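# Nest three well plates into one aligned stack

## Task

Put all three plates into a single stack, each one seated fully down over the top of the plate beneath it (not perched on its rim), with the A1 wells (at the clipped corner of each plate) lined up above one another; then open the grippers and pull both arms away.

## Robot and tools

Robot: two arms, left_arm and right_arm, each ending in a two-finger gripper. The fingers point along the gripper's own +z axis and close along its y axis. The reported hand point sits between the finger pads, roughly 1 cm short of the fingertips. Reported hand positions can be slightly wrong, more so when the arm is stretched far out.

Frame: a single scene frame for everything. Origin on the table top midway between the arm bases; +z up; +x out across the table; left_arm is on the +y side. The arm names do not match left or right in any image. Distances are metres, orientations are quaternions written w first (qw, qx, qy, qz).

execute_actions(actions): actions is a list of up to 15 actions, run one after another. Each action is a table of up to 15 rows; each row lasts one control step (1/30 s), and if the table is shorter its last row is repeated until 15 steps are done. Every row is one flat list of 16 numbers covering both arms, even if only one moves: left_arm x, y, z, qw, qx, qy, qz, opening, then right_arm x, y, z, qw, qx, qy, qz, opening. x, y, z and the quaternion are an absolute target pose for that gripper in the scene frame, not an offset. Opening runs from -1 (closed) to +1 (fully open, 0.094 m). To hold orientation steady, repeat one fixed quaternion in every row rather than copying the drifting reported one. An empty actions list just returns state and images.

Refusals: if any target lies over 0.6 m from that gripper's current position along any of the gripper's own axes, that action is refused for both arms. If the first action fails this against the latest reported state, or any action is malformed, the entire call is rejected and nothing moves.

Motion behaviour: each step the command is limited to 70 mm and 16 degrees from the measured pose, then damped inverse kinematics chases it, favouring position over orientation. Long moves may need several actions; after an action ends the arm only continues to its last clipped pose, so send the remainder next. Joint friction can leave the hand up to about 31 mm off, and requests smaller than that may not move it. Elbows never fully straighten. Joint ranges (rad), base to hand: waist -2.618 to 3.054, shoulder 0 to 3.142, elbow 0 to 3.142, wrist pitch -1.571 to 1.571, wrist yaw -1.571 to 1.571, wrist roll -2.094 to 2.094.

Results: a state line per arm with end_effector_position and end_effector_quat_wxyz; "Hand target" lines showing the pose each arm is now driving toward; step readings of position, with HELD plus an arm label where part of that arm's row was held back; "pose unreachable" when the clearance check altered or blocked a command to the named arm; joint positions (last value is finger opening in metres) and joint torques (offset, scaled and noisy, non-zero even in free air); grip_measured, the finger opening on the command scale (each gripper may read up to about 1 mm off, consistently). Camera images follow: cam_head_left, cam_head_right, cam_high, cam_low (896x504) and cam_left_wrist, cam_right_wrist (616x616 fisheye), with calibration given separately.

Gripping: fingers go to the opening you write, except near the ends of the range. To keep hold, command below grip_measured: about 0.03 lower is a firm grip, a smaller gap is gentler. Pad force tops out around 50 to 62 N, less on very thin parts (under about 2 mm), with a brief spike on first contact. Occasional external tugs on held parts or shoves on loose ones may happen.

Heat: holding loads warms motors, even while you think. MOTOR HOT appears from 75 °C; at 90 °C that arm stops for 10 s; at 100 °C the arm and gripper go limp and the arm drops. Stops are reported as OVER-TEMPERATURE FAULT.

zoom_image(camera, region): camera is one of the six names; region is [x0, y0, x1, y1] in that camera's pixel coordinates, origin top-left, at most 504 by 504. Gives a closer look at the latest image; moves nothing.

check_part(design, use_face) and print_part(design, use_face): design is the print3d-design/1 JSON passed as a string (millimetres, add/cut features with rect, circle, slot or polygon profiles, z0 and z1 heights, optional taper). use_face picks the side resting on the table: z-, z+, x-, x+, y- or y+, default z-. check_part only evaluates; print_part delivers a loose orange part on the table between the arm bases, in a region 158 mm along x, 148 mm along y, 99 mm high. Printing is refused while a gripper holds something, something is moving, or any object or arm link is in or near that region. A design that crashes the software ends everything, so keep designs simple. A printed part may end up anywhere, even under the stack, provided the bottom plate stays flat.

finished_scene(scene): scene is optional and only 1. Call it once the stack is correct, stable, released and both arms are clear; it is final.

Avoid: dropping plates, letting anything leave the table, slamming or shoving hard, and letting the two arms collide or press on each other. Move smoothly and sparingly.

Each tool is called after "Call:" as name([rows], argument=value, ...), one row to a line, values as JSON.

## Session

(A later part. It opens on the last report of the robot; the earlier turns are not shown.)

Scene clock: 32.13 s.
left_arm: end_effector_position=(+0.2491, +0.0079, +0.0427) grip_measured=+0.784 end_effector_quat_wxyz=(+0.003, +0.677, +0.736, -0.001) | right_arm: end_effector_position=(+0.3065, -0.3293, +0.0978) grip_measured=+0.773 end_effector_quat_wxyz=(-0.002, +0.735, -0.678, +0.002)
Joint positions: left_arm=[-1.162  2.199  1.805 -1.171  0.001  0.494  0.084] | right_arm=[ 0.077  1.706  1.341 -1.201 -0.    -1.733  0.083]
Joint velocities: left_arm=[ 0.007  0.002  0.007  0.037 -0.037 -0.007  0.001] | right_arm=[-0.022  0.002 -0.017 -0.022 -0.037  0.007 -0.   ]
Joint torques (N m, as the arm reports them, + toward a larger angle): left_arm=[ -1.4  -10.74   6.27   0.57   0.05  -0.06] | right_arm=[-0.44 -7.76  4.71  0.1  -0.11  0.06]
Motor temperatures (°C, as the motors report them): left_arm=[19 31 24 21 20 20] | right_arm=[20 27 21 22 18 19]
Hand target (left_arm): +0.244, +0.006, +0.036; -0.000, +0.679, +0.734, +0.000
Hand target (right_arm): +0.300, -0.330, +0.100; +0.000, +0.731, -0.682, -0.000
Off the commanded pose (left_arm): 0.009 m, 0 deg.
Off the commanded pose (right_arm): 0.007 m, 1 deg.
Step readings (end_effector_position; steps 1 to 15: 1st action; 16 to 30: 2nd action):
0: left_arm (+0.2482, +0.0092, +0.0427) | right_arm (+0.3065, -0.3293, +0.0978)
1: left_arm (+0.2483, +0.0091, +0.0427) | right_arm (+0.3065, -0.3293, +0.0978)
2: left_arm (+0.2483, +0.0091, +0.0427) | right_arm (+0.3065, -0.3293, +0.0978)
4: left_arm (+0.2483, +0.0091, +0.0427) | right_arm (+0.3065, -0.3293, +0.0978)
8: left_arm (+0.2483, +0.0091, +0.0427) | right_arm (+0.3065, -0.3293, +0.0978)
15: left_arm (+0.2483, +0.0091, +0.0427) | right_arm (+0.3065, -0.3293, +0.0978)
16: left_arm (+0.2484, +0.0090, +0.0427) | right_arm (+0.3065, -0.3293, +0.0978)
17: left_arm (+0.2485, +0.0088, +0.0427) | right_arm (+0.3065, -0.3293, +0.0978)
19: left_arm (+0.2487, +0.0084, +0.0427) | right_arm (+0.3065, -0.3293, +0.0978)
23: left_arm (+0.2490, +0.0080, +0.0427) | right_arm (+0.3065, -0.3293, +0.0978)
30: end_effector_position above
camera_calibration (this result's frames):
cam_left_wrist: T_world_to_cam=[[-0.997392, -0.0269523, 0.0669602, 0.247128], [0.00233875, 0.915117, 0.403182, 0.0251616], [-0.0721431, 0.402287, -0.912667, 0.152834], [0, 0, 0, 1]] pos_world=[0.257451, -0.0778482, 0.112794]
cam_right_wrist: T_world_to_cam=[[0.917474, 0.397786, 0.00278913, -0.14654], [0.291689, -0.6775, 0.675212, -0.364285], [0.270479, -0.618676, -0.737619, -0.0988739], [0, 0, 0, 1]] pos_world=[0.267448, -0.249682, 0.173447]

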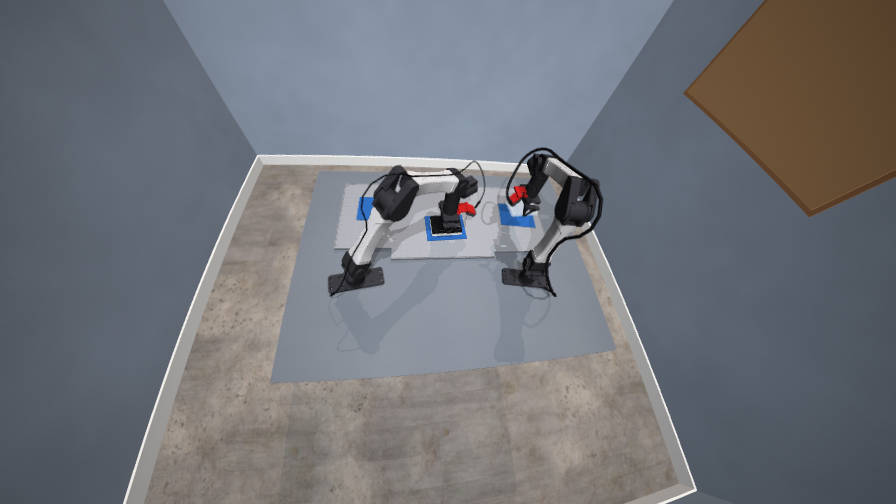

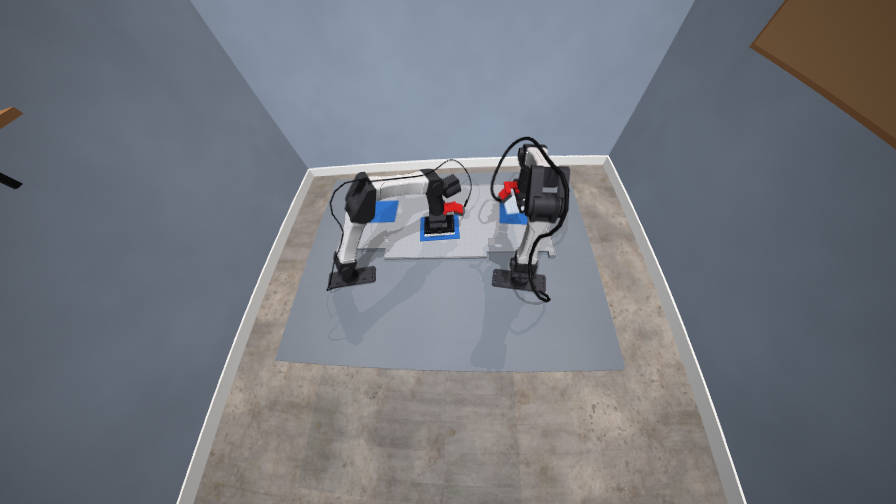

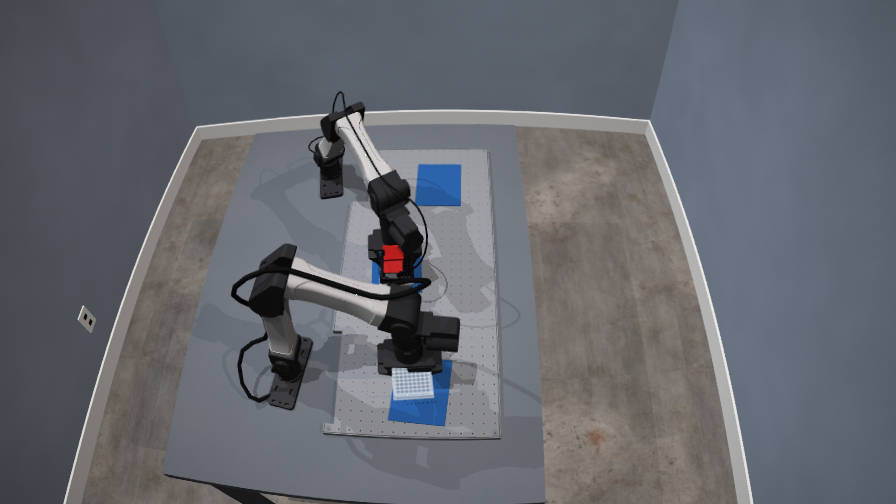

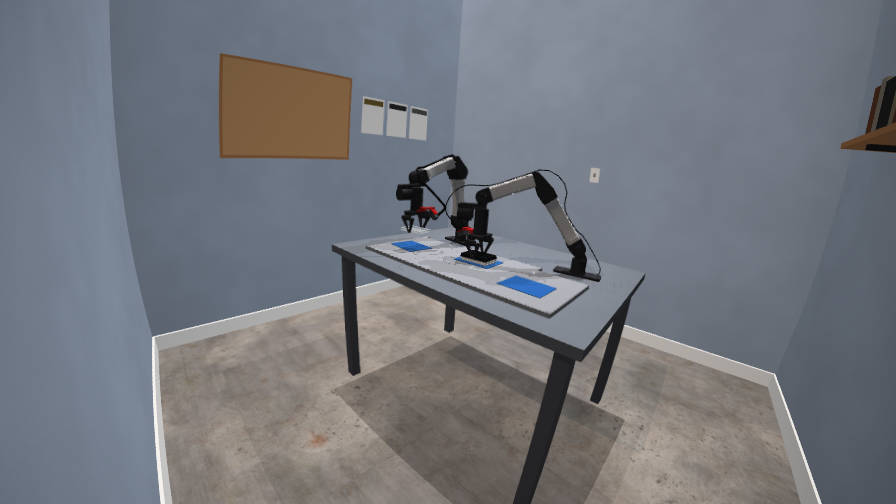

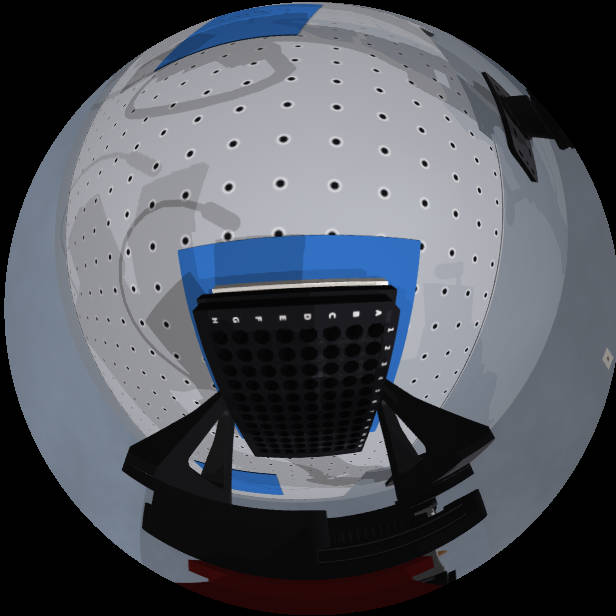

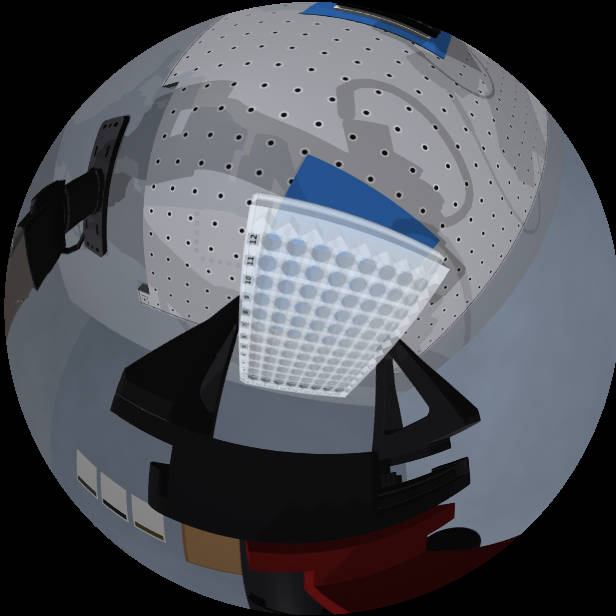

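Open, descend, to squeeze both skirts.

Call:
execute_actions([
  [[0.2443,0.0055,0.036,0,0.679,0.734,0,1,0.3,-0.33,0.1,0,-0.731,0.682,0,0.75]],
  [[0.2443,0.0055,0.031,0,0.679,0.734,0,1,0.3,-0.33,0.1,0,-0.731,0.682,0,0.75]],
  [[0.2443,0.0055,0.026,0,0.679,0.734,0,1,0.3,-0.33,0.1,0,-0.731,0.682,0,0.75]],
  [[0.2443,0.0055,0.021,0,0.679,0.734,0,1,0.3,-0.33,0.1,0,-0.731,0.682,0,0.75]],
])

Call:
zoom_image(camera="cam_low", region=[445, 235, 515, 275])

Scene clock: 34.60 s.
left_arm: end_effector_position=(+0.2499, +0.0066, +0.0330) grip_measured=+1.000 end_effector_quat_wxyz=(+0.009, +0.677, +0.736, -0.003) | right_arm: end_effector_position=(+0.3065, -0.3293, +0.0978) grip_measured=+0.773 end_effector_quat_wxyz=(-0.002, +0.735, -0.678, +0.002)
Joint positions: left_arm=[-1.162  2.199  1.765 -1.119  0.001  0.494  0.094] | right_arm=[ 0.077  1.706  1.341 -1.201 -0.    -1.733  0.083]
Joint velocities: left_arm=[ 0.012 -0.007 -0.022  0.081  0.022 -0.037  0.   ] | right_arm=[ 0.002  0.007  0.012  0.007 -0.081 -0.022 -0.001]
Joint torques (N m, as the arm reports them, + toward a larger angle): left_arm=[ -1.1  -10.25   6.15   0.61   0.02  -0.01] | right_arm=[-0.44 -7.76  4.75  0.12 -0.14  0.08]
Motor temperatures (°C, as the motors report them): left_arm=[19 31 24 21 20 20] | right_arm=[20 27 21 22 18 19]
Hand target (left_arm): +0.244, +0.006, +0.021; -0.000, +0.679, +0.734, +0.000
Hand target (right_arm): +0.300, -0.330, +0.100; +0.000, +0.731, -0.682, -0.000
Off the commanded pose (left_arm): 0.013 m, 1 deg.
Off the commanded pose (right_arm): 0.007 m, 1 deg.
Step readings (end_effector_position; steps 1 to 15: 1st action; 16 to 30: 2nd action; 31 to 45: 3rd action; 46 to 60: 4th action):
0: left_arm (+0.2491, +0.0078, +0.0427) | right_arm (+0.3065, -0.3293, +0.0978)
1: left_arm (+0.2491, +0.0078, +0.0427) | right_arm (+0.3065, -0.3293, +0.0978)
2: left_arm (+0.2491, +0.0078, +0.0427) | right_arm (+0.3065, -0.3293, +0.0978)
4: left_arm (+0.2491, +0.0078, +0.0427) | right_arm (+0.3065, -0.3293, +0.0978)
8: left_arm (+0.2492, +0.0077, +0.0427) | right_arm (+0.3065, -0.3293, +0.0978)
15: left_arm (+0.2492, +0.0077, +0.0427) | right_arm (+0.3065, -0.3293, +0.0978)
16: left_arm (+0.2492, +0.0076, +0.0422) | right_arm (+0.3065, -0.3293, +0.0978)
17: left_arm (+0.2493, +0.0076, +0.0416) | right_arm (+0.3065, -0.3293, +0.0978)
19: left_arm (+0.2489, +0.0081, +0.0401) | right_arm (+0.3065, -0.3293, +0.0978)
23: left_arm (+0.2491, +0.0079, +0.0397) | right_arm (+0.3065, -0.3293, +0.0978)
30: left_arm (+0.2495, +0.0073, +0.0397) | right_arm (+0.3065, -0.3293, +0.0978)
31: left_arm (+0.2495, +0.0072, +0.0391) | right_arm (+0.3065, -0.3293, +0.0978)
32: left_arm (+0.2496, +0.0071, +0.0384) | right_arm (+0.3065, -0.3293, +0.0978)
34: left_arm (+0.2491, +0.0078, +0.0368) | right_arm (+0.3065, -0.3293, +0.0978)
38: left_arm (+0.2492, +0.0077, +0.0363) | right_arm (+0.3065, -0.3293, +0.0978)
45: left_arm (+0.2497, +0.0069, +0.0363) | right_arm (+0.3065, -0.3293, +0.0978)
46: left_arm (+0.2498, +0.0068, +0.0358) | right_arm (+0.3065, -0.3293, +0.0978)
47: left_arm (+0.2498, +0.0067, +0.0351) | right_arm (+0.3065, -0.3293, +0.0978)
49: left_arm (+0.2494, +0.0073, +0.0336) | right_arm (+0.3065, -0.3293, +0.0978)
53: left_arm (+0.2494, +0.0074, +0.0330) | right_arm (+0.3065, -0.3293, +0.0978)
60: end_effector_position above
camera_calibration (this result's frames):
cam_left_wrist: T_world_to_cam=[[-0.997831, -0.0266413, 0.0602037, 0.248881], [-0.000824345, 0.919448, 0.393211, 0.0313065], [-0.0658299, 0.392308, -0.917475, 0.143164], [0, 0, 0, 1]] pos_world=[0.257791, -0.0783187, 0.104056]
cam_right_wrist: T_world_to_cam=[[0.917474, 0.397786, 0.00278913, -0.14654], [0.291689, -0.6775, 0.675212, -0.364285], [0.270479, -0.618676, -0.737619, -0.0988739], [0, 0, 0, 1]] pos_world=[0.267448, -0.249682, 0.173447]

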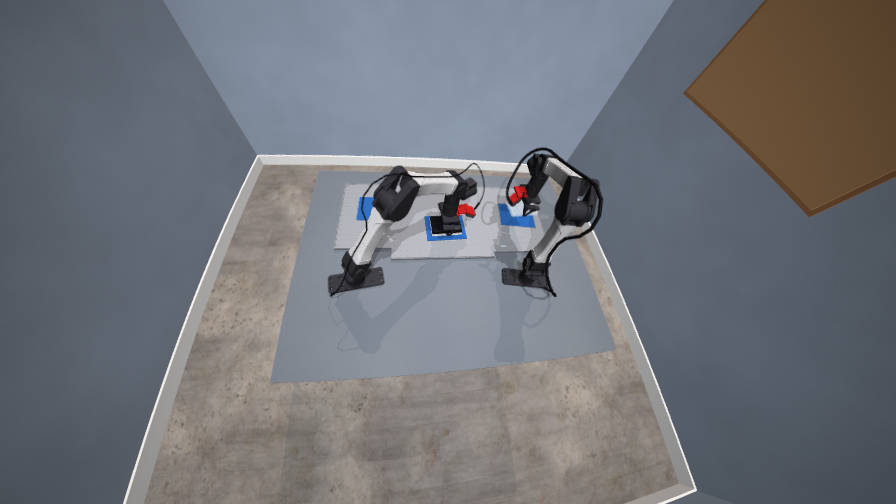

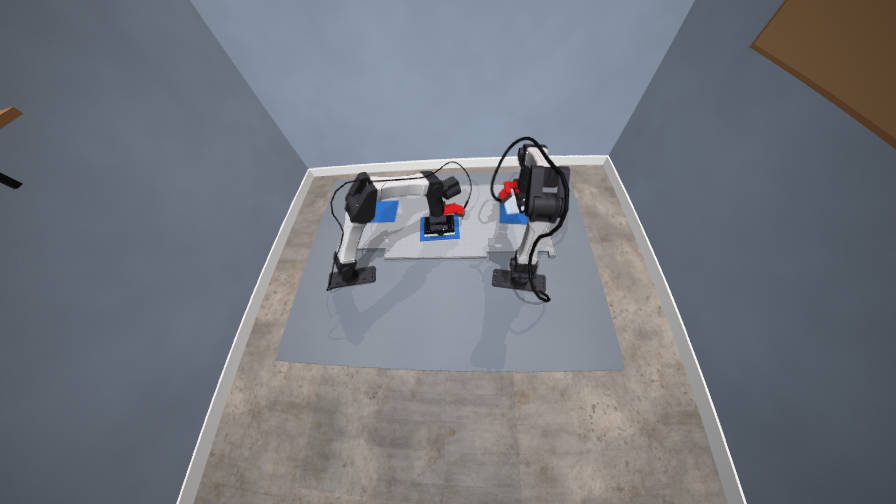

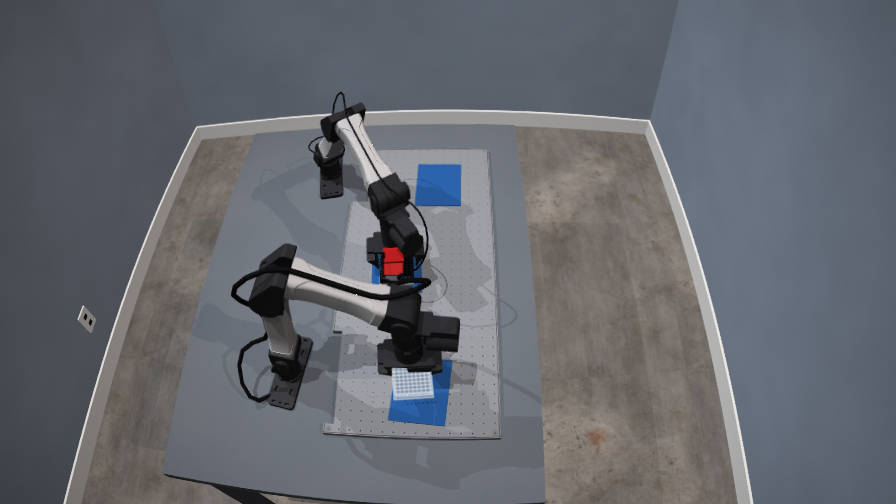

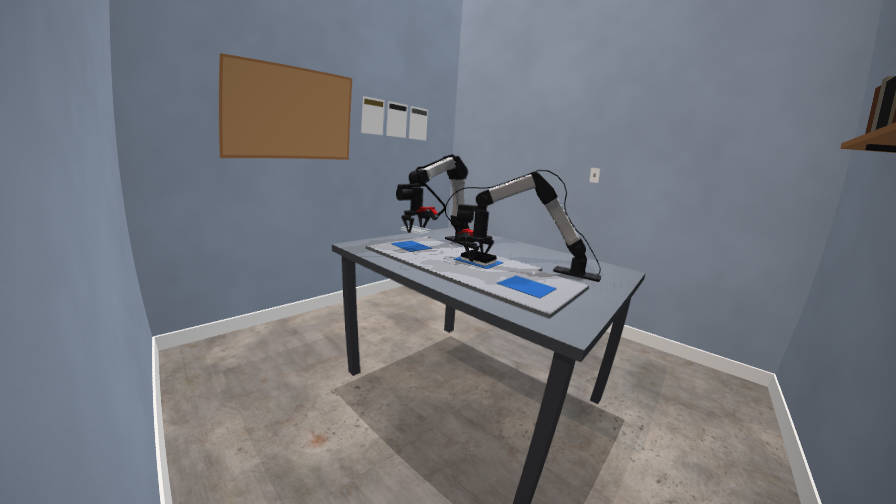

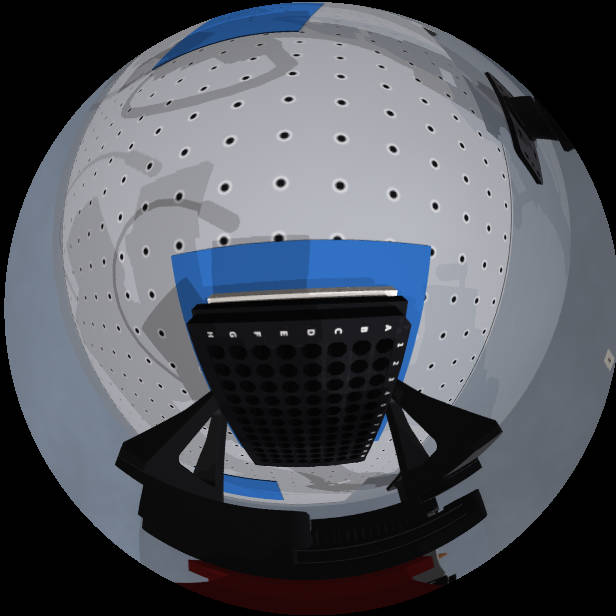

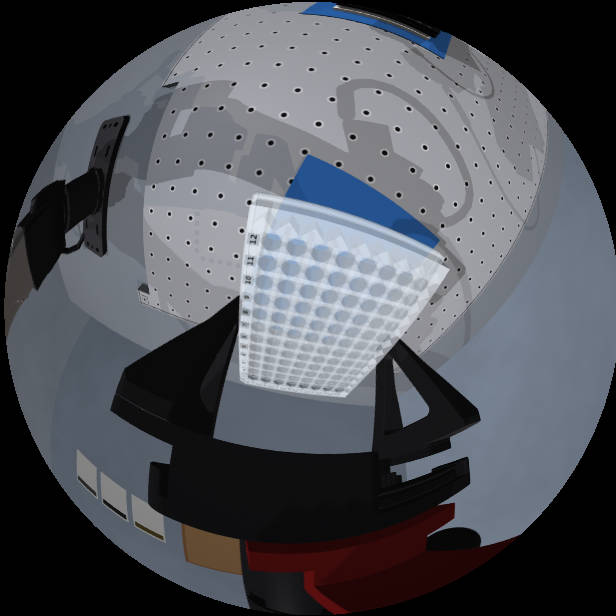

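Region (445, 235, 515, 275) of cam_low's 896x504 image, scaled by 7.200, with more detail than that image has; it fills the top 288 rows of this view, and the rest is white.

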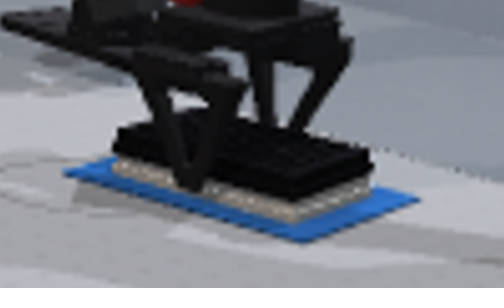

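Call:
execute_actions([
  [[0.243,0.0075,0.021,0,0.679,0.734,0,1,0.3,-0.33,0.1,0,-0.731,0.682,0,0.75]],
  [[0.243,0.0075,0.021,0,0.679,0.734,0,0.85,0.3,-0.33,0.1,0,-0.731,0.682,0,0.75]],
  [[0.243,0.0075,0.021,0,0.679,0.734,0,0.775,0.3,-0.33,0.1,0,-0.731,0.682,0,0.75]],
  [[0.243,0.0075,0.021,0,0.679,0.734,0,1,0.3,-0.33,0.1,0,-0.731,0.682,0,0.75]],
])

Call:
zoom_image(camera="cam_low", region=[445, 235, 515, 275])

Call:
zoom_image(camera="cam_left_wrist", region=[170, 200, 430, 400])

Scene clock: 37.37 s.
left_arm: end_effector_position=(+0.2479, +0.0085, +0.0293) grip_measured=+1.000 end_effector_quat_wxyz=(+0.005, +0.678, +0.735, -0.002) | right_arm: end_effector_position=(+0.3065, -0.3293, +0.0978) grip_measured=+0.773 end_effector_quat_wxyz=(-0.002, +0.735, -0.678, +0.002)
Joint positions: left_arm=[-1.164  2.199  1.751 -1.112  0.001  0.493  0.094] | right_arm=[ 0.077  1.706  1.341 -1.201 -0.    -1.733  0.083]
Joint velocities: left_arm=[ 0.002  0.002 -0.007 -0.007 -0.066 -0.007  0.   ] | right_arm=[-0.017  0.002 -0.002 -0.066  0.007  0.022 -0.001]
Joint torques (N m, as the arm reports them, + toward a larger angle): left_arm=[ -1.11 -11.17   6.29   0.56   0.02  -0.06] | right_arm=[-0.42 -7.72  4.67  0.12 -0.13  0.06]
Motor temperatures (°C, as the motors report them): left_arm=[19 32 24 21 20 20] | right_arm=[20 27 21 22 18 19]
Hand target (left_arm): +0.243, +0.008, +0.021; -0.000, +0.679, +0.734, -0.000
Hand target (right_arm): +0.300, -0.330, +0.100; +0.000, +0.731, -0.682, -0.000
Off the commanded pose (left_arm): 0.010 m, 1 deg.
Off the commanded pose (right_arm): 0.007 m, 1 deg.
Step readings (end_effector_position; steps 1 to 15: 1st action; 16 to 30: 2nd action; 31 to 45: 3rd action; 46 to 60: 4th action):
0: left_arm (+0.2500, +0.0065, +0.0330) | right_arm (+0.3065, -0.3293, +0.0978)
1: left_arm (+0.2499, +0.0066, +0.0325) | right_arm (+0.3065, -0.3293, +0.0978)
2: left_arm (+0.2496, +0.0070, +0.0317) | right_arm (+0.3065, -0.3293, +0.0978)
4: left_arm (+0.2487, +0.0084, +0.0300) | right_arm (+0.3065, -0.3293, +0.0978)
8: left_arm (+0.2482, +0.0092, +0.0293) | right_arm (+0.3065, -0.3293, +0.0978)
15: left_arm (+0.2483, +0.0090, +0.0293) | right_arm (+0.3065, -0.3293, +0.0978)
16: left_arm (+0.2483, +0.0090, +0.0293) | right_arm (+0.3065, -0.3293, +0.0978)
17: left_arm (+0.2484, +0.0089, +0.0293) | right_arm (+0.3065, -0.3293, +0.0978)
19: left_arm (+0.2481, +0.0087, +0.0293) | right_arm (+0.3065, -0.3293, +0.0978)
23: left_arm (+0.2479, +0.0086, +0.0293) | right_arm (+0.3065, -0.3293, +0.0978)
30: left_arm (+0.2479, +0.0086, +0.0293) | right_arm (+0.3065, -0.3293, +0.0978)
31: left_arm (+0.2479, +0.0086, +0.0293) | right_arm (+0.3065, -0.3293, +0.0978)
32: left_arm (+0.2479, +0.0086, +0.0293) | right_arm (+0.3065, -0.3293, +0.0978)
34: left_arm (+0.2479, +0.0086, +0.0293) | right_arm (+0.3065, -0.3293, +0.0978)
38: left_arm (+0.2479, +0.0086, +0.0293) | right_arm (+0.3065, -0.3293, +0.0978)
45: left_arm (+0.2479, +0.0086, +0.0293) | right_arm (+0.3065, -0.3293, +0.0978)
46: left_arm (+0.2479, +0.0086, +0.0293) | right_arm (+0.3065, -0.3293, +0.0978)
47: left_arm (+0.2479, +0.0085, +0.0293) | right_arm (+0.3065, -0.3293, +0.0978)
49: left_arm (+0.2479, +0.0085, +0.0293) | right_arm (+0.3065, -0.3293, +0.0978)
53: left_arm (+0.2479, +0.0085, +0.0293) | right_arm (+0.3065, -0.3293, +0.0978)
60: end_effector_position above
camera_calibration (this result's frames):
cam_left_wrist: T_world_to_cam=[[-0.997602, -0.0258973, 0.0641845, 0.247005], [0.00187377, 0.916913, 0.399082, 0.030245], [-0.0691868, 0.398246, -0.914666, 0.13961], [0, 0, 0, 1]] pos_world=[0.256015, -0.0769344, 0.0997725]
cam_right_wrist: T_world_to_cam=[[0.917474, 0.397786, 0.00278913, -0.14654], [0.291689, -0.6775, 0.675212, -0.364285], [0.270479, -0.618676, -0.737619, -0.0988739], [0, 0, 0, 1]] pos_world=[0.267448, -0.249682, 0.173447]

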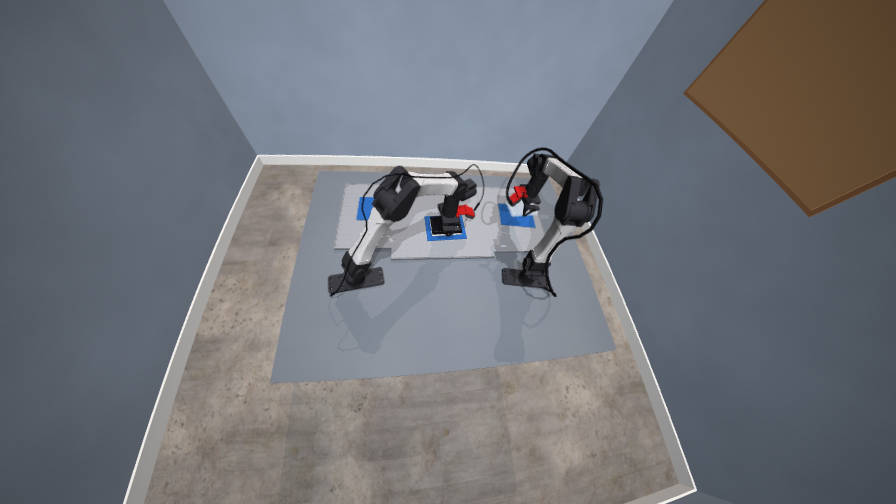

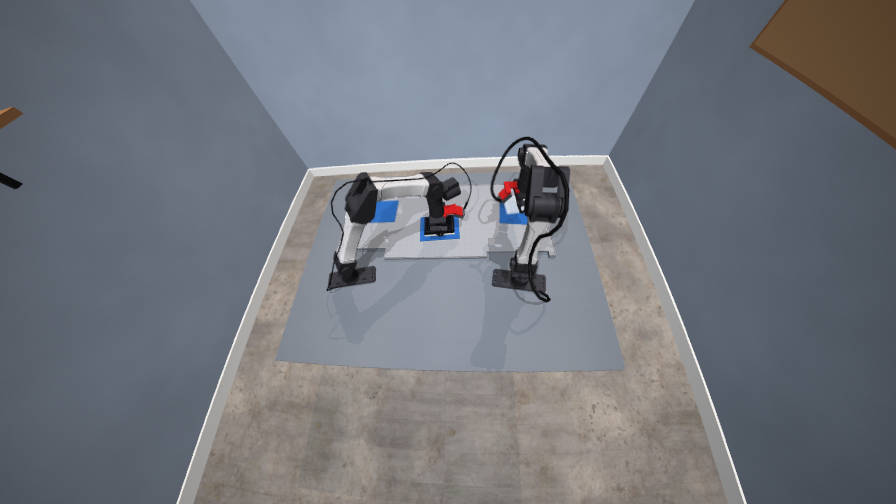

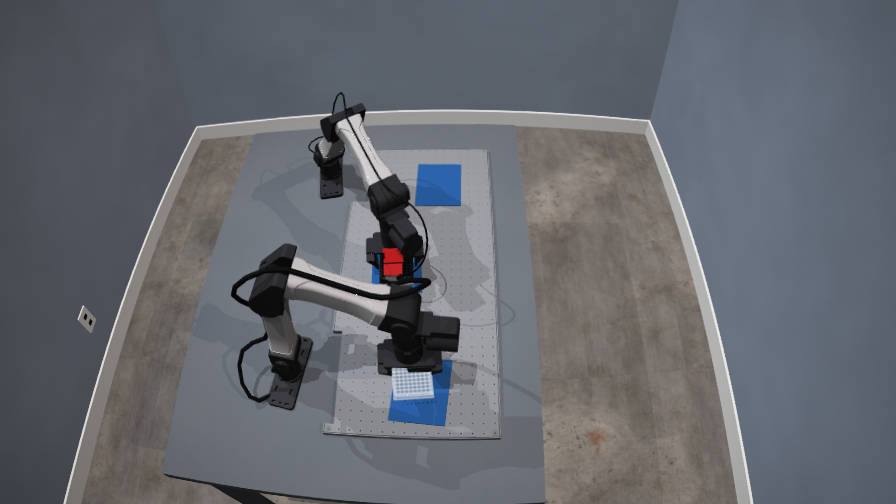

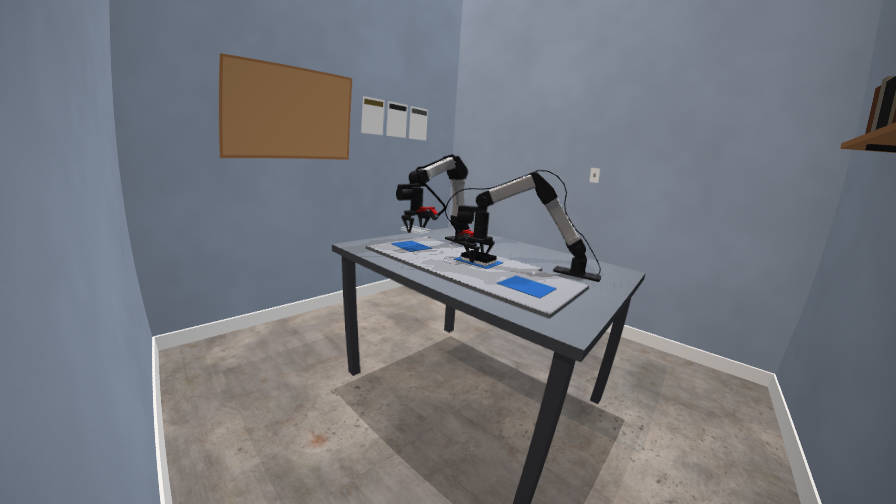

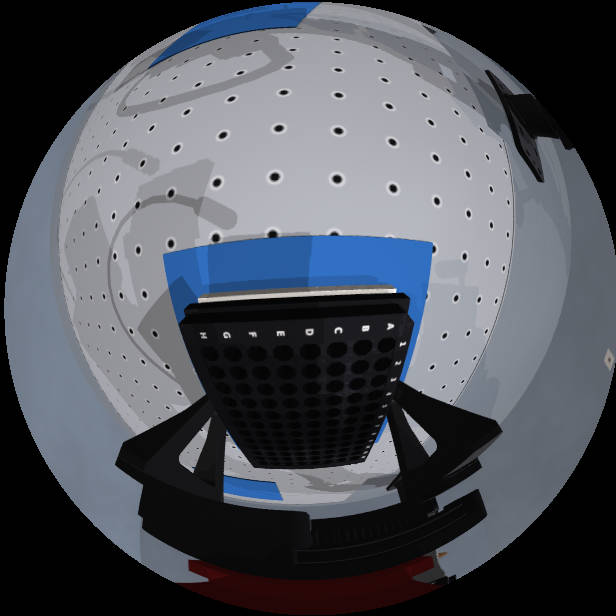

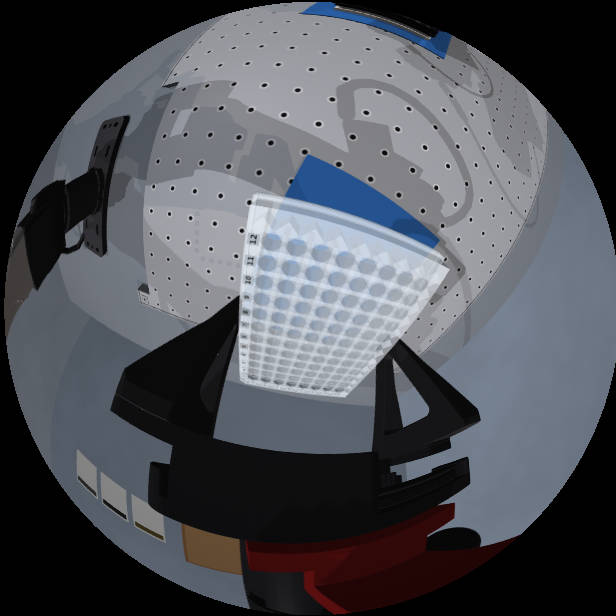

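Region (445, 235, 515, 275) of cam_low's 896x504 image, scaled by 7.200, with more detail than that image has; it fills the top 288 rows of this view, and the rest is white.

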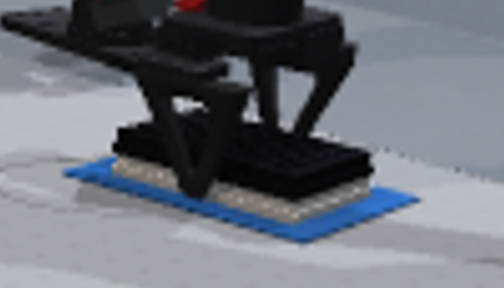

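Region (170, 200, 430, 400) of cam_left_wrist's 616x616 image, scaled by 1.938, with more detail than that image has; it fills the top 388 rows of this view, and the rest is white.

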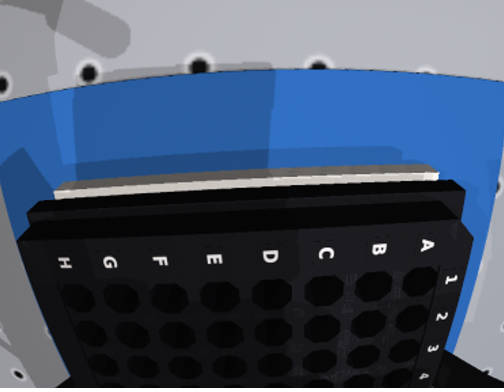

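Call:
execute_actions([
  [[0.248,0.009,0.035,0,0.679,0.734,0,1,0.3,-0.33,0.1,0,-0.734,0.679,0,0.745]],
  [[0.248,0.009,0.046,0,0.679,0.734,0,1,0.3,-0.33,0.1,0,-0.734,0.679,0,0.745]],
  [[0.248,0.009,0.058,0,0.679,0.734,0,1,0.3,-0.33,0.1,0,-0.734,0.679,0,0.745]],
  [[0.248,0.009,0.075,0,0.679,0.734,0,1,0.3,-0.33,0.1,0,-0.734,0.679,0,0.745]],
  [[0.248,0.06,0.1,0,0.679,0.734,0,1,0.29,-0.27,0.1,0,-0.734,0.679,0,0.745]],
  [[0.25,0.14,0.1,0,0.679,0.734,0,1,0.28,-0.21,0.1,0,-0.734,0.679,0,0.745]],
  [[0.25,0.22,0.09,0,0.679,0.734,0,1,0.27,-0.15,0.1,0,-0.734,0.679,0,0.745]],
  [[0.25,0.30,0.07,0,0.679,0.734,0,1,0.26,-0.09,0.09,0,-0.734,0.679,0,0.745]],
  [[0.25,0.34,0.06,0,0.679,0.734,0,1,0.255,-0.04,0.08,0,-0.734,0.679,0,0.745]],
  [[0.25,0.34,0.06,0,0.679,0.734,0,1,0.252,-0.005,0.07,0,-0.734,0.679,0,0.745]],
  [[0.25,0.34,0.06,0,0.679,0.734,0,1,0.252,-0.005,0.07,0,-0.734,0.679,0,0.745]],
])

Call:
zoom_image(camera="cam_right_wrist", region=[210, 110, 490, 330])

Call:
zoom_image(camera="cam_left_wrist", region=[200, 0, 420, 140])

Scene clock: 44.10 s.
left_arm: end_effector_position=(+0.2499, +0.3389, +0.0594) grip_measured=+1.000 end_effector_quat_wxyz=(-0.011, +0.680, +0.733, -0.002) | right_arm: end_effector_position=(+0.2461, -0.0108, +0.0631) grip_measured=+0.773 end_effector_quat_wxyz=(+0.012, +0.738, -0.675, +0.001)
Joint positions: left_arm=[-0.286  1.484  0.957 -1.064 -0.009  1.377  0.094] | right_arm=[ 1.032  2.042  1.644 -1.197  0.001 -0.785  0.083]
Joint velocities: left_arm=[-0.007 -0.007  0.007  0.037  0.022 -0.022  0.   ] | right_arm=[ 0.007 -0.012  0.007  0.007 -0.022  0.066 -0.001]
Joint torques (N m, as the arm reports them, + toward a larger angle): left_arm=[ 0.93 -6.71  6.12  0.5   0.14  0.11] | right_arm=[-0.3  -8.76  7.93  0.22 -0.13  0.06]
Motor temperatures (°C, as the motors report them): left_arm=[19 33 24 21 20 20] | right_arm=[20 29 22 22 18 19]
Hand target (left_arm): +0.250, +0.340, +0.060; -0.000, +0.679, +0.734, +0.000
Hand target (right_arm): +0.252, -0.005, +0.070; -0.000, +0.734, -0.679, +0.000
Off the commanded pose (left_arm): 0.001 m, 1 deg.
Off the commanded pose (right_arm): 0.011 m, 2 deg.
Step readings (end_effector_position; steps 1 to 15: 1st action; 16 to 30: 2nd action; 31 to 45: 3rd action; 46 to 60: 4th action; 61 to 75: 5th action; 76 to 90: 6th action; 91 to 105: 7th action; 106 to 120: 8th action; 121 to 135: 9th action; 136 to 150: 10th action; 151 to 165: 11th action):
0: left_arm (+0.2479, +0.0085, +0.0293) | right_arm (+0.3065, -0.3293, +0.0978)
1: left_arm (+0.2479, +0.0085, +0.0299) | right_arm (+0.3065, -0.3293, +0.0978)
2: left_arm (+0.2479, +0.0085, +0.0308) | right_arm (+0.3065, -0.3293, +0.0978)
4: left_arm (+0.2485, +0.0075, +0.0328) | right_arm (+0.3065, -0.3293, +0.0978)
8: left_arm (+0.2488, +0.0071, +0.0337) | right_arm (+0.3065, -0.3293, +0.0978)
15: left_arm (+0.2482, +0.0081, +0.0337) | right_arm (+0.3065, -0.3293, +0.0978)
16: left_arm (+0.2481, +0.0082, +0.0349) | right_arm (+0.3065, -0.3293, +0.0978)
17: left_arm (+0.2481, +0.0083, +0.0364) | right_arm (+0.3065, -0.3293, +0.0978)
19: left_arm (+0.2491, +0.0067, +0.0400) | right_arm (+0.3065, -0.3293, +0.0978)
23: left_arm (+0.2493, +0.0063, +0.0419) | right_arm (+0.3065, -0.3293, +0.0978)
30: left_arm (+0.2482, +0.0080, +0.0418) | right_arm (+0.3065, -0.3293, +0.0978)
31: left_arm (+0.2481, +0.0082, +0.0433) | right_arm (+0.3065, -0.3293, +0.0978)
32: left_arm (+0.2480, +0.0083, +0.0450) | right_arm (+0.3065, -0.3293, +0.0978)
34: left_arm (+0.2491, +0.0066, +0.0492) | right_arm (+0.3065, -0.3293, +0.0978)
38: left_arm (+0.2494, +0.0062, +0.0513) | right_arm (+0.3065, -0.3293, +0.0978)
45: left_arm (+0.2481, +0.0082, +0.0513) | right_arm (+0.3065, -0.3293, +0.0978)
46: left_arm (+0.2480, +0.0084, +0.0535) | right_arm (+0.3065, -0.3293, +0.0978)
47: left_arm (+0.2480, +0.0084, +0.0562) | right_arm (+0.3065, -0.3293, +0.0978)
49: left_arm (+0.2496, +0.0058, +0.0636) | right_arm (+0.3065, -0.3293, +0.0978)
53: left_arm (+0.2506, +0.0043, +0.0696) | right_arm (+0.3065, -0.3293, +0.0978)
60: left_arm (+0.2488, +0.0071, +0.0696) | right_arm (+0.3065, -0.3293, +0.0978)
61: left_arm (+0.2489, +0.0102, +0.0701) | right_arm (+0.3059, -0.3253, +0.0973)
62: left_arm (+0.2455, +0.0211, +0.0711) | right_arm (+0.3034, -0.3142, +0.0966)
64: left_arm (+0.2429, +0.0436, +0.0803) | right_arm (+0.2982, -0.2858, +0.0961)
68: left_arm (+0.2507, +0.0556, +0.1026) | right_arm (+0.2960, -0.2668, +0.0969)
75: left_arm (+0.2506, +0.0559, +0.1049) | right_arm (+0.2960, -0.2671, +0.0969)
76: left_arm (+0.2512, +0.0596, +0.1022) | right_arm (+0.2954, -0.2629, +0.0969)
77: left_arm (+0.2475, +0.0740, +0.0977) | right_arm (+0.2936, -0.2518, +0.0969)
79: left_arm (+0.2423, +0.1125, +0.0922) | right_arm (+0.2871, -0.2237, +0.0969)
83: left_arm (+0.2481, +0.1438, +0.0974) | right_arm (+0.2816, -0.2062, +0.0969)
90: left_arm (+0.2509, +0.1413, +0.1006) | right_arm (+0.2817, -0.2066, +0.0969)
91: left_arm (+0.2519, +0.1447, +0.0976) | right_arm (+0.2803, -0.2027, +0.0969)
92: left_arm (+0.2497, +0.1585, +0.0927) | right_arm (+0.2768, -0.1922, +0.0969)
94: left_arm (+0.2439, +0.1964, +0.0858) | right_arm (+0.2679, -0.1656, +0.0969)
98: left_arm (+0.2464, +0.2225, +0.0880) | right_arm (+0.2640, -0.1490, +0.0960)
105: left_arm (+0.2494, +0.2206, +0.0895) | right_arm (+0.2650, -0.1493, +0.0961)
106: left_arm (+0.2508, +0.2245, +0.0865) | right_arm (+0.2639, -0.1456, +0.0959)
107: left_arm (+0.2503, +0.2385, +0.0813) | right_arm (+0.2621, -0.1350, +0.0952)
109: left_arm (+0.2443, +0.2759, +0.0719) | right_arm (+0.2554, -0.1085, +0.0914)
113: left_arm (+0.2433, +0.3013, +0.0677) | right_arm (+0.2498, -0.0925, +0.0836)
120: left_arm (+0.2480, +0.2997, +0.0686) | right_arm (+0.2521, -0.0923, +0.0845)
121: left_arm (+0.2489, +0.3027, +0.0673) | right_arm (+0.2515, -0.0895, +0.0848)
122: left_arm (+0.2492, +0.3121, +0.0651) | right_arm (+0.2520, -0.0805, +0.0848)
124: left_arm (+0.2468, +0.3314, +0.0612) | right_arm (+0.2510, -0.0578, +0.0817)
128: left_arm (+0.2469, +0.3392, +0.0595) | right_arm (+0.2467, -0.0439, +0.0738)
135: left_arm (+0.2492, +0.3390, +0.0594) | right_arm (+0.2483, -0.0433, +0.0744)
136: left_arm (+0.2493, +0.3390, +0.0594) | right_arm (+0.2480, -0.0412, +0.0745)
137: left_arm (+0.2494, +0.3389, +0.0594) | right_arm (+0.2494, -0.0348, +0.0744)
139: left_arm (+0.2496, +0.3389, +0.0594) | right_arm (+0.2501, -0.0193, +0.0713)
143: left_arm (+0.2497, +0.3389, +0.0594) | right_arm (+0.2461, -0.0108, +0.0640)
150: left_arm (+0.2498, +0.3389, +0.0594) | right_arm (+0.2461, -0.0108, +0.0631)
151: left_arm (+0.2498, +0.3389, +0.0594) | right_arm (+0.2461, -0.0108, +0.0631)
152: left_arm (+0.2498, +0.3389, +0.0594) | right_arm (+0.2461, -0.0108, +0.0631)
154: left_arm (+0.2498, +0.3389, +0.0594) | right_arm (+0.2461, -0.0108, +0.0631)
158: left_arm (+0.2499, +0.3389, +0.0594) | right_arm (+0.2461, -0.0108, +0.0631)
165: end_effector_position above
camera_calibration (this result's frames):
cam_left_wrist: T_world_to_cam=[[-0.995949, -0.021619, 0.0872786, 0.252369], [0.0168942, 0.908386, 0.417791, -0.286719], [-0.0883149, 0.417573, -0.904341, 0.033364], [0, 0, 0, 1]] pos_world=[0.259137, 0.251975, 0.127934]
cam_right_wrist: T_world_to_cam=[[0.91438, 0.404195, -0.0231496, -0.215201], [0.310109, -0.662483, 0.681872, -0.112228], [0.260273, -0.630669, -0.731105, 0.0908995], [0, 0, 0, 1]] pos_world=[0.20792, 0.0699617, 0.138]

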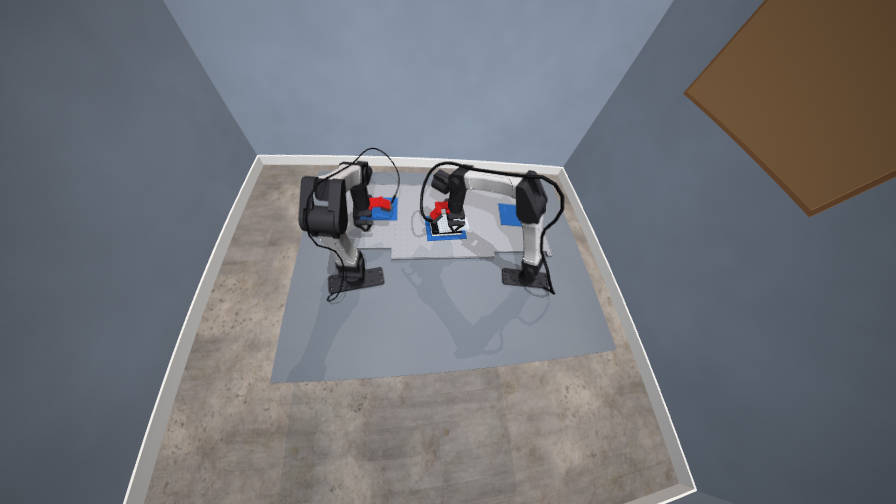

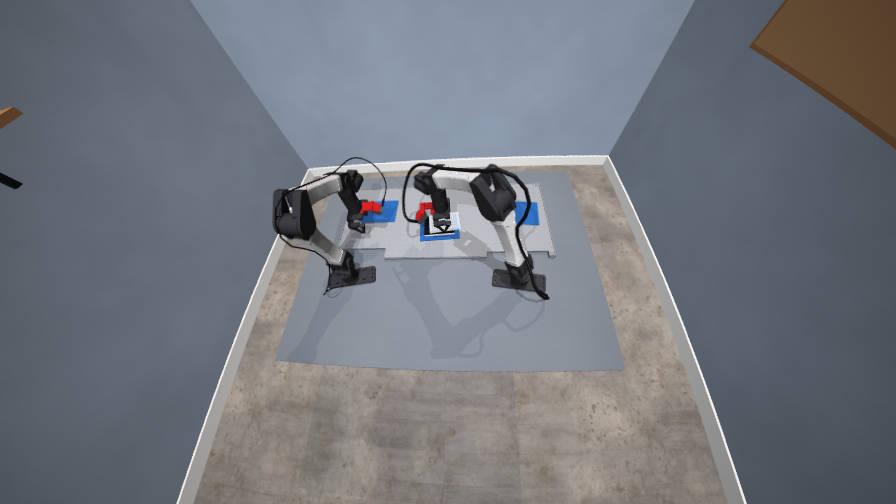

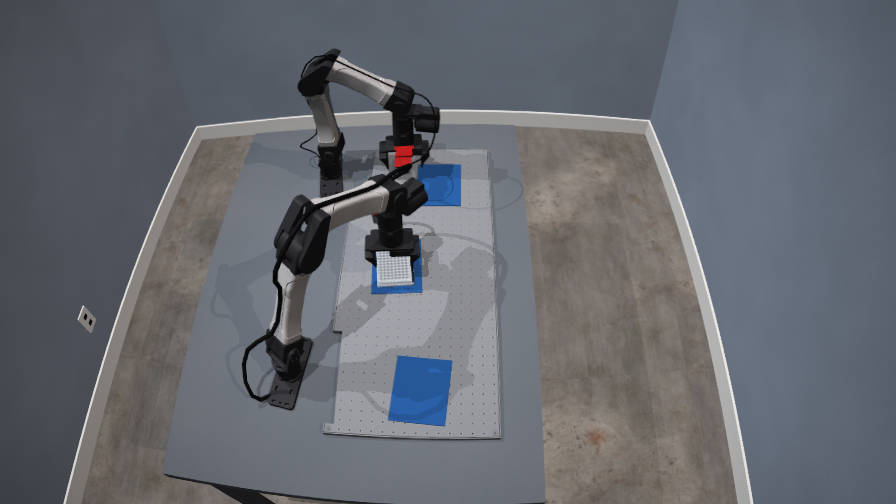

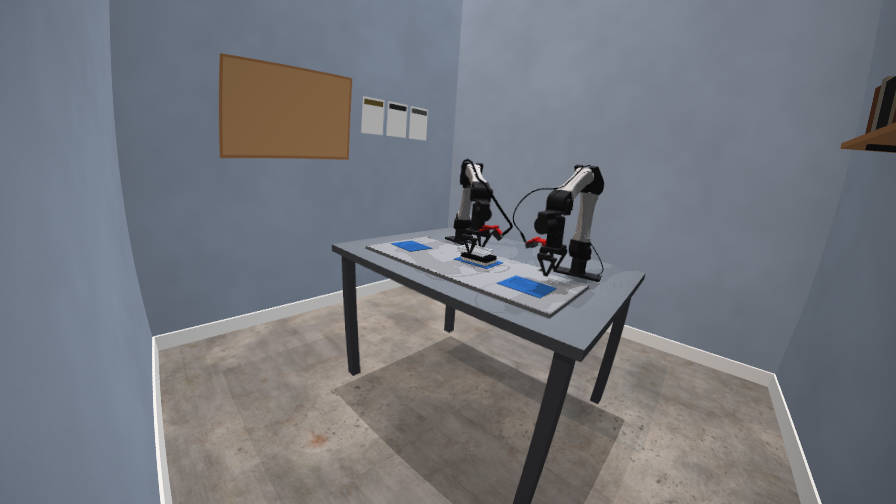

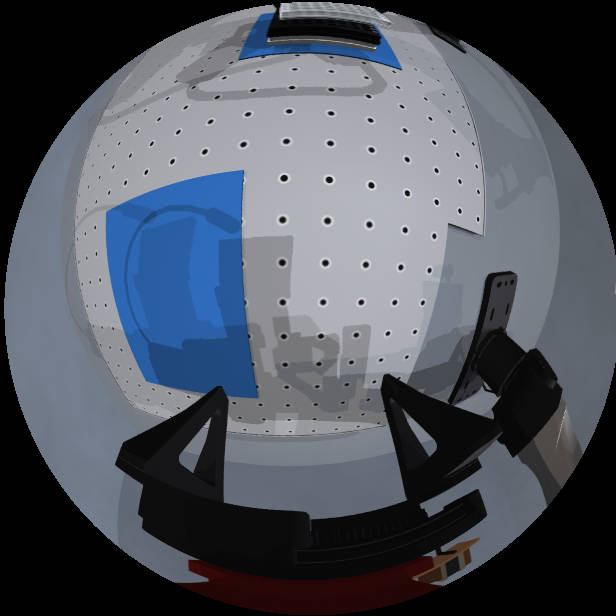

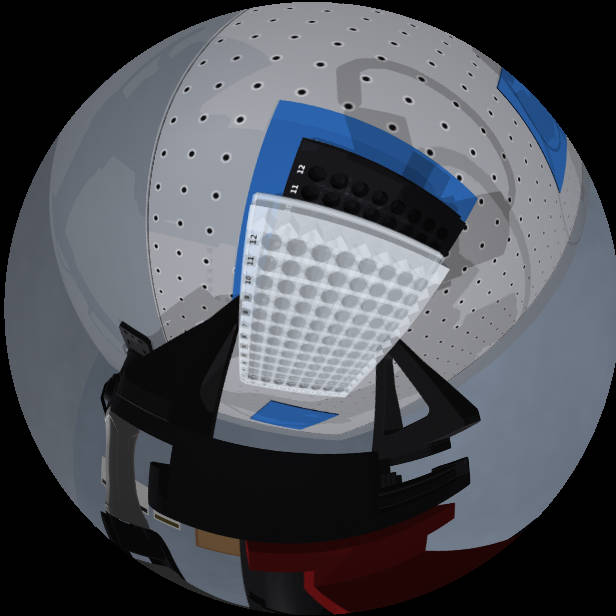

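Region (210, 110, 490, 330) of cam_right_wrist's 616x616 image, scaled by 1.800, with more detail than that image has; it fills the top 396 rows of this view, and the rest is white.

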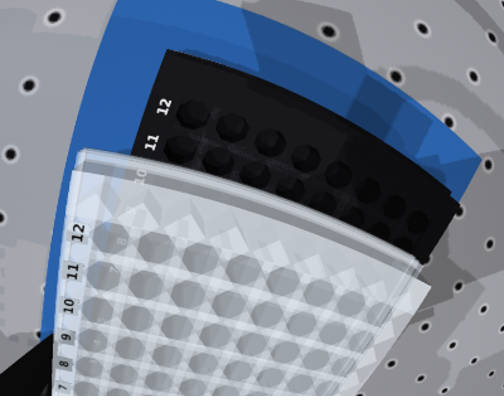

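Region (200, 0, 420, 140) of cam_left_wrist's 616x616 image, scaled by 2.291, with more detail than that image has; it fills the top 321 rows of this view, and the rest is white.

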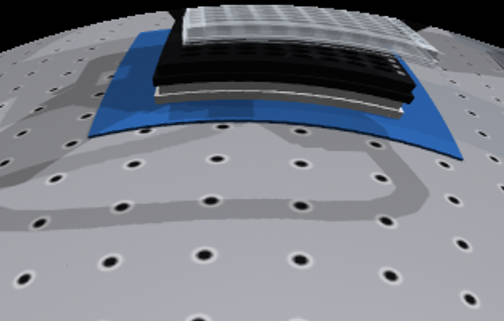

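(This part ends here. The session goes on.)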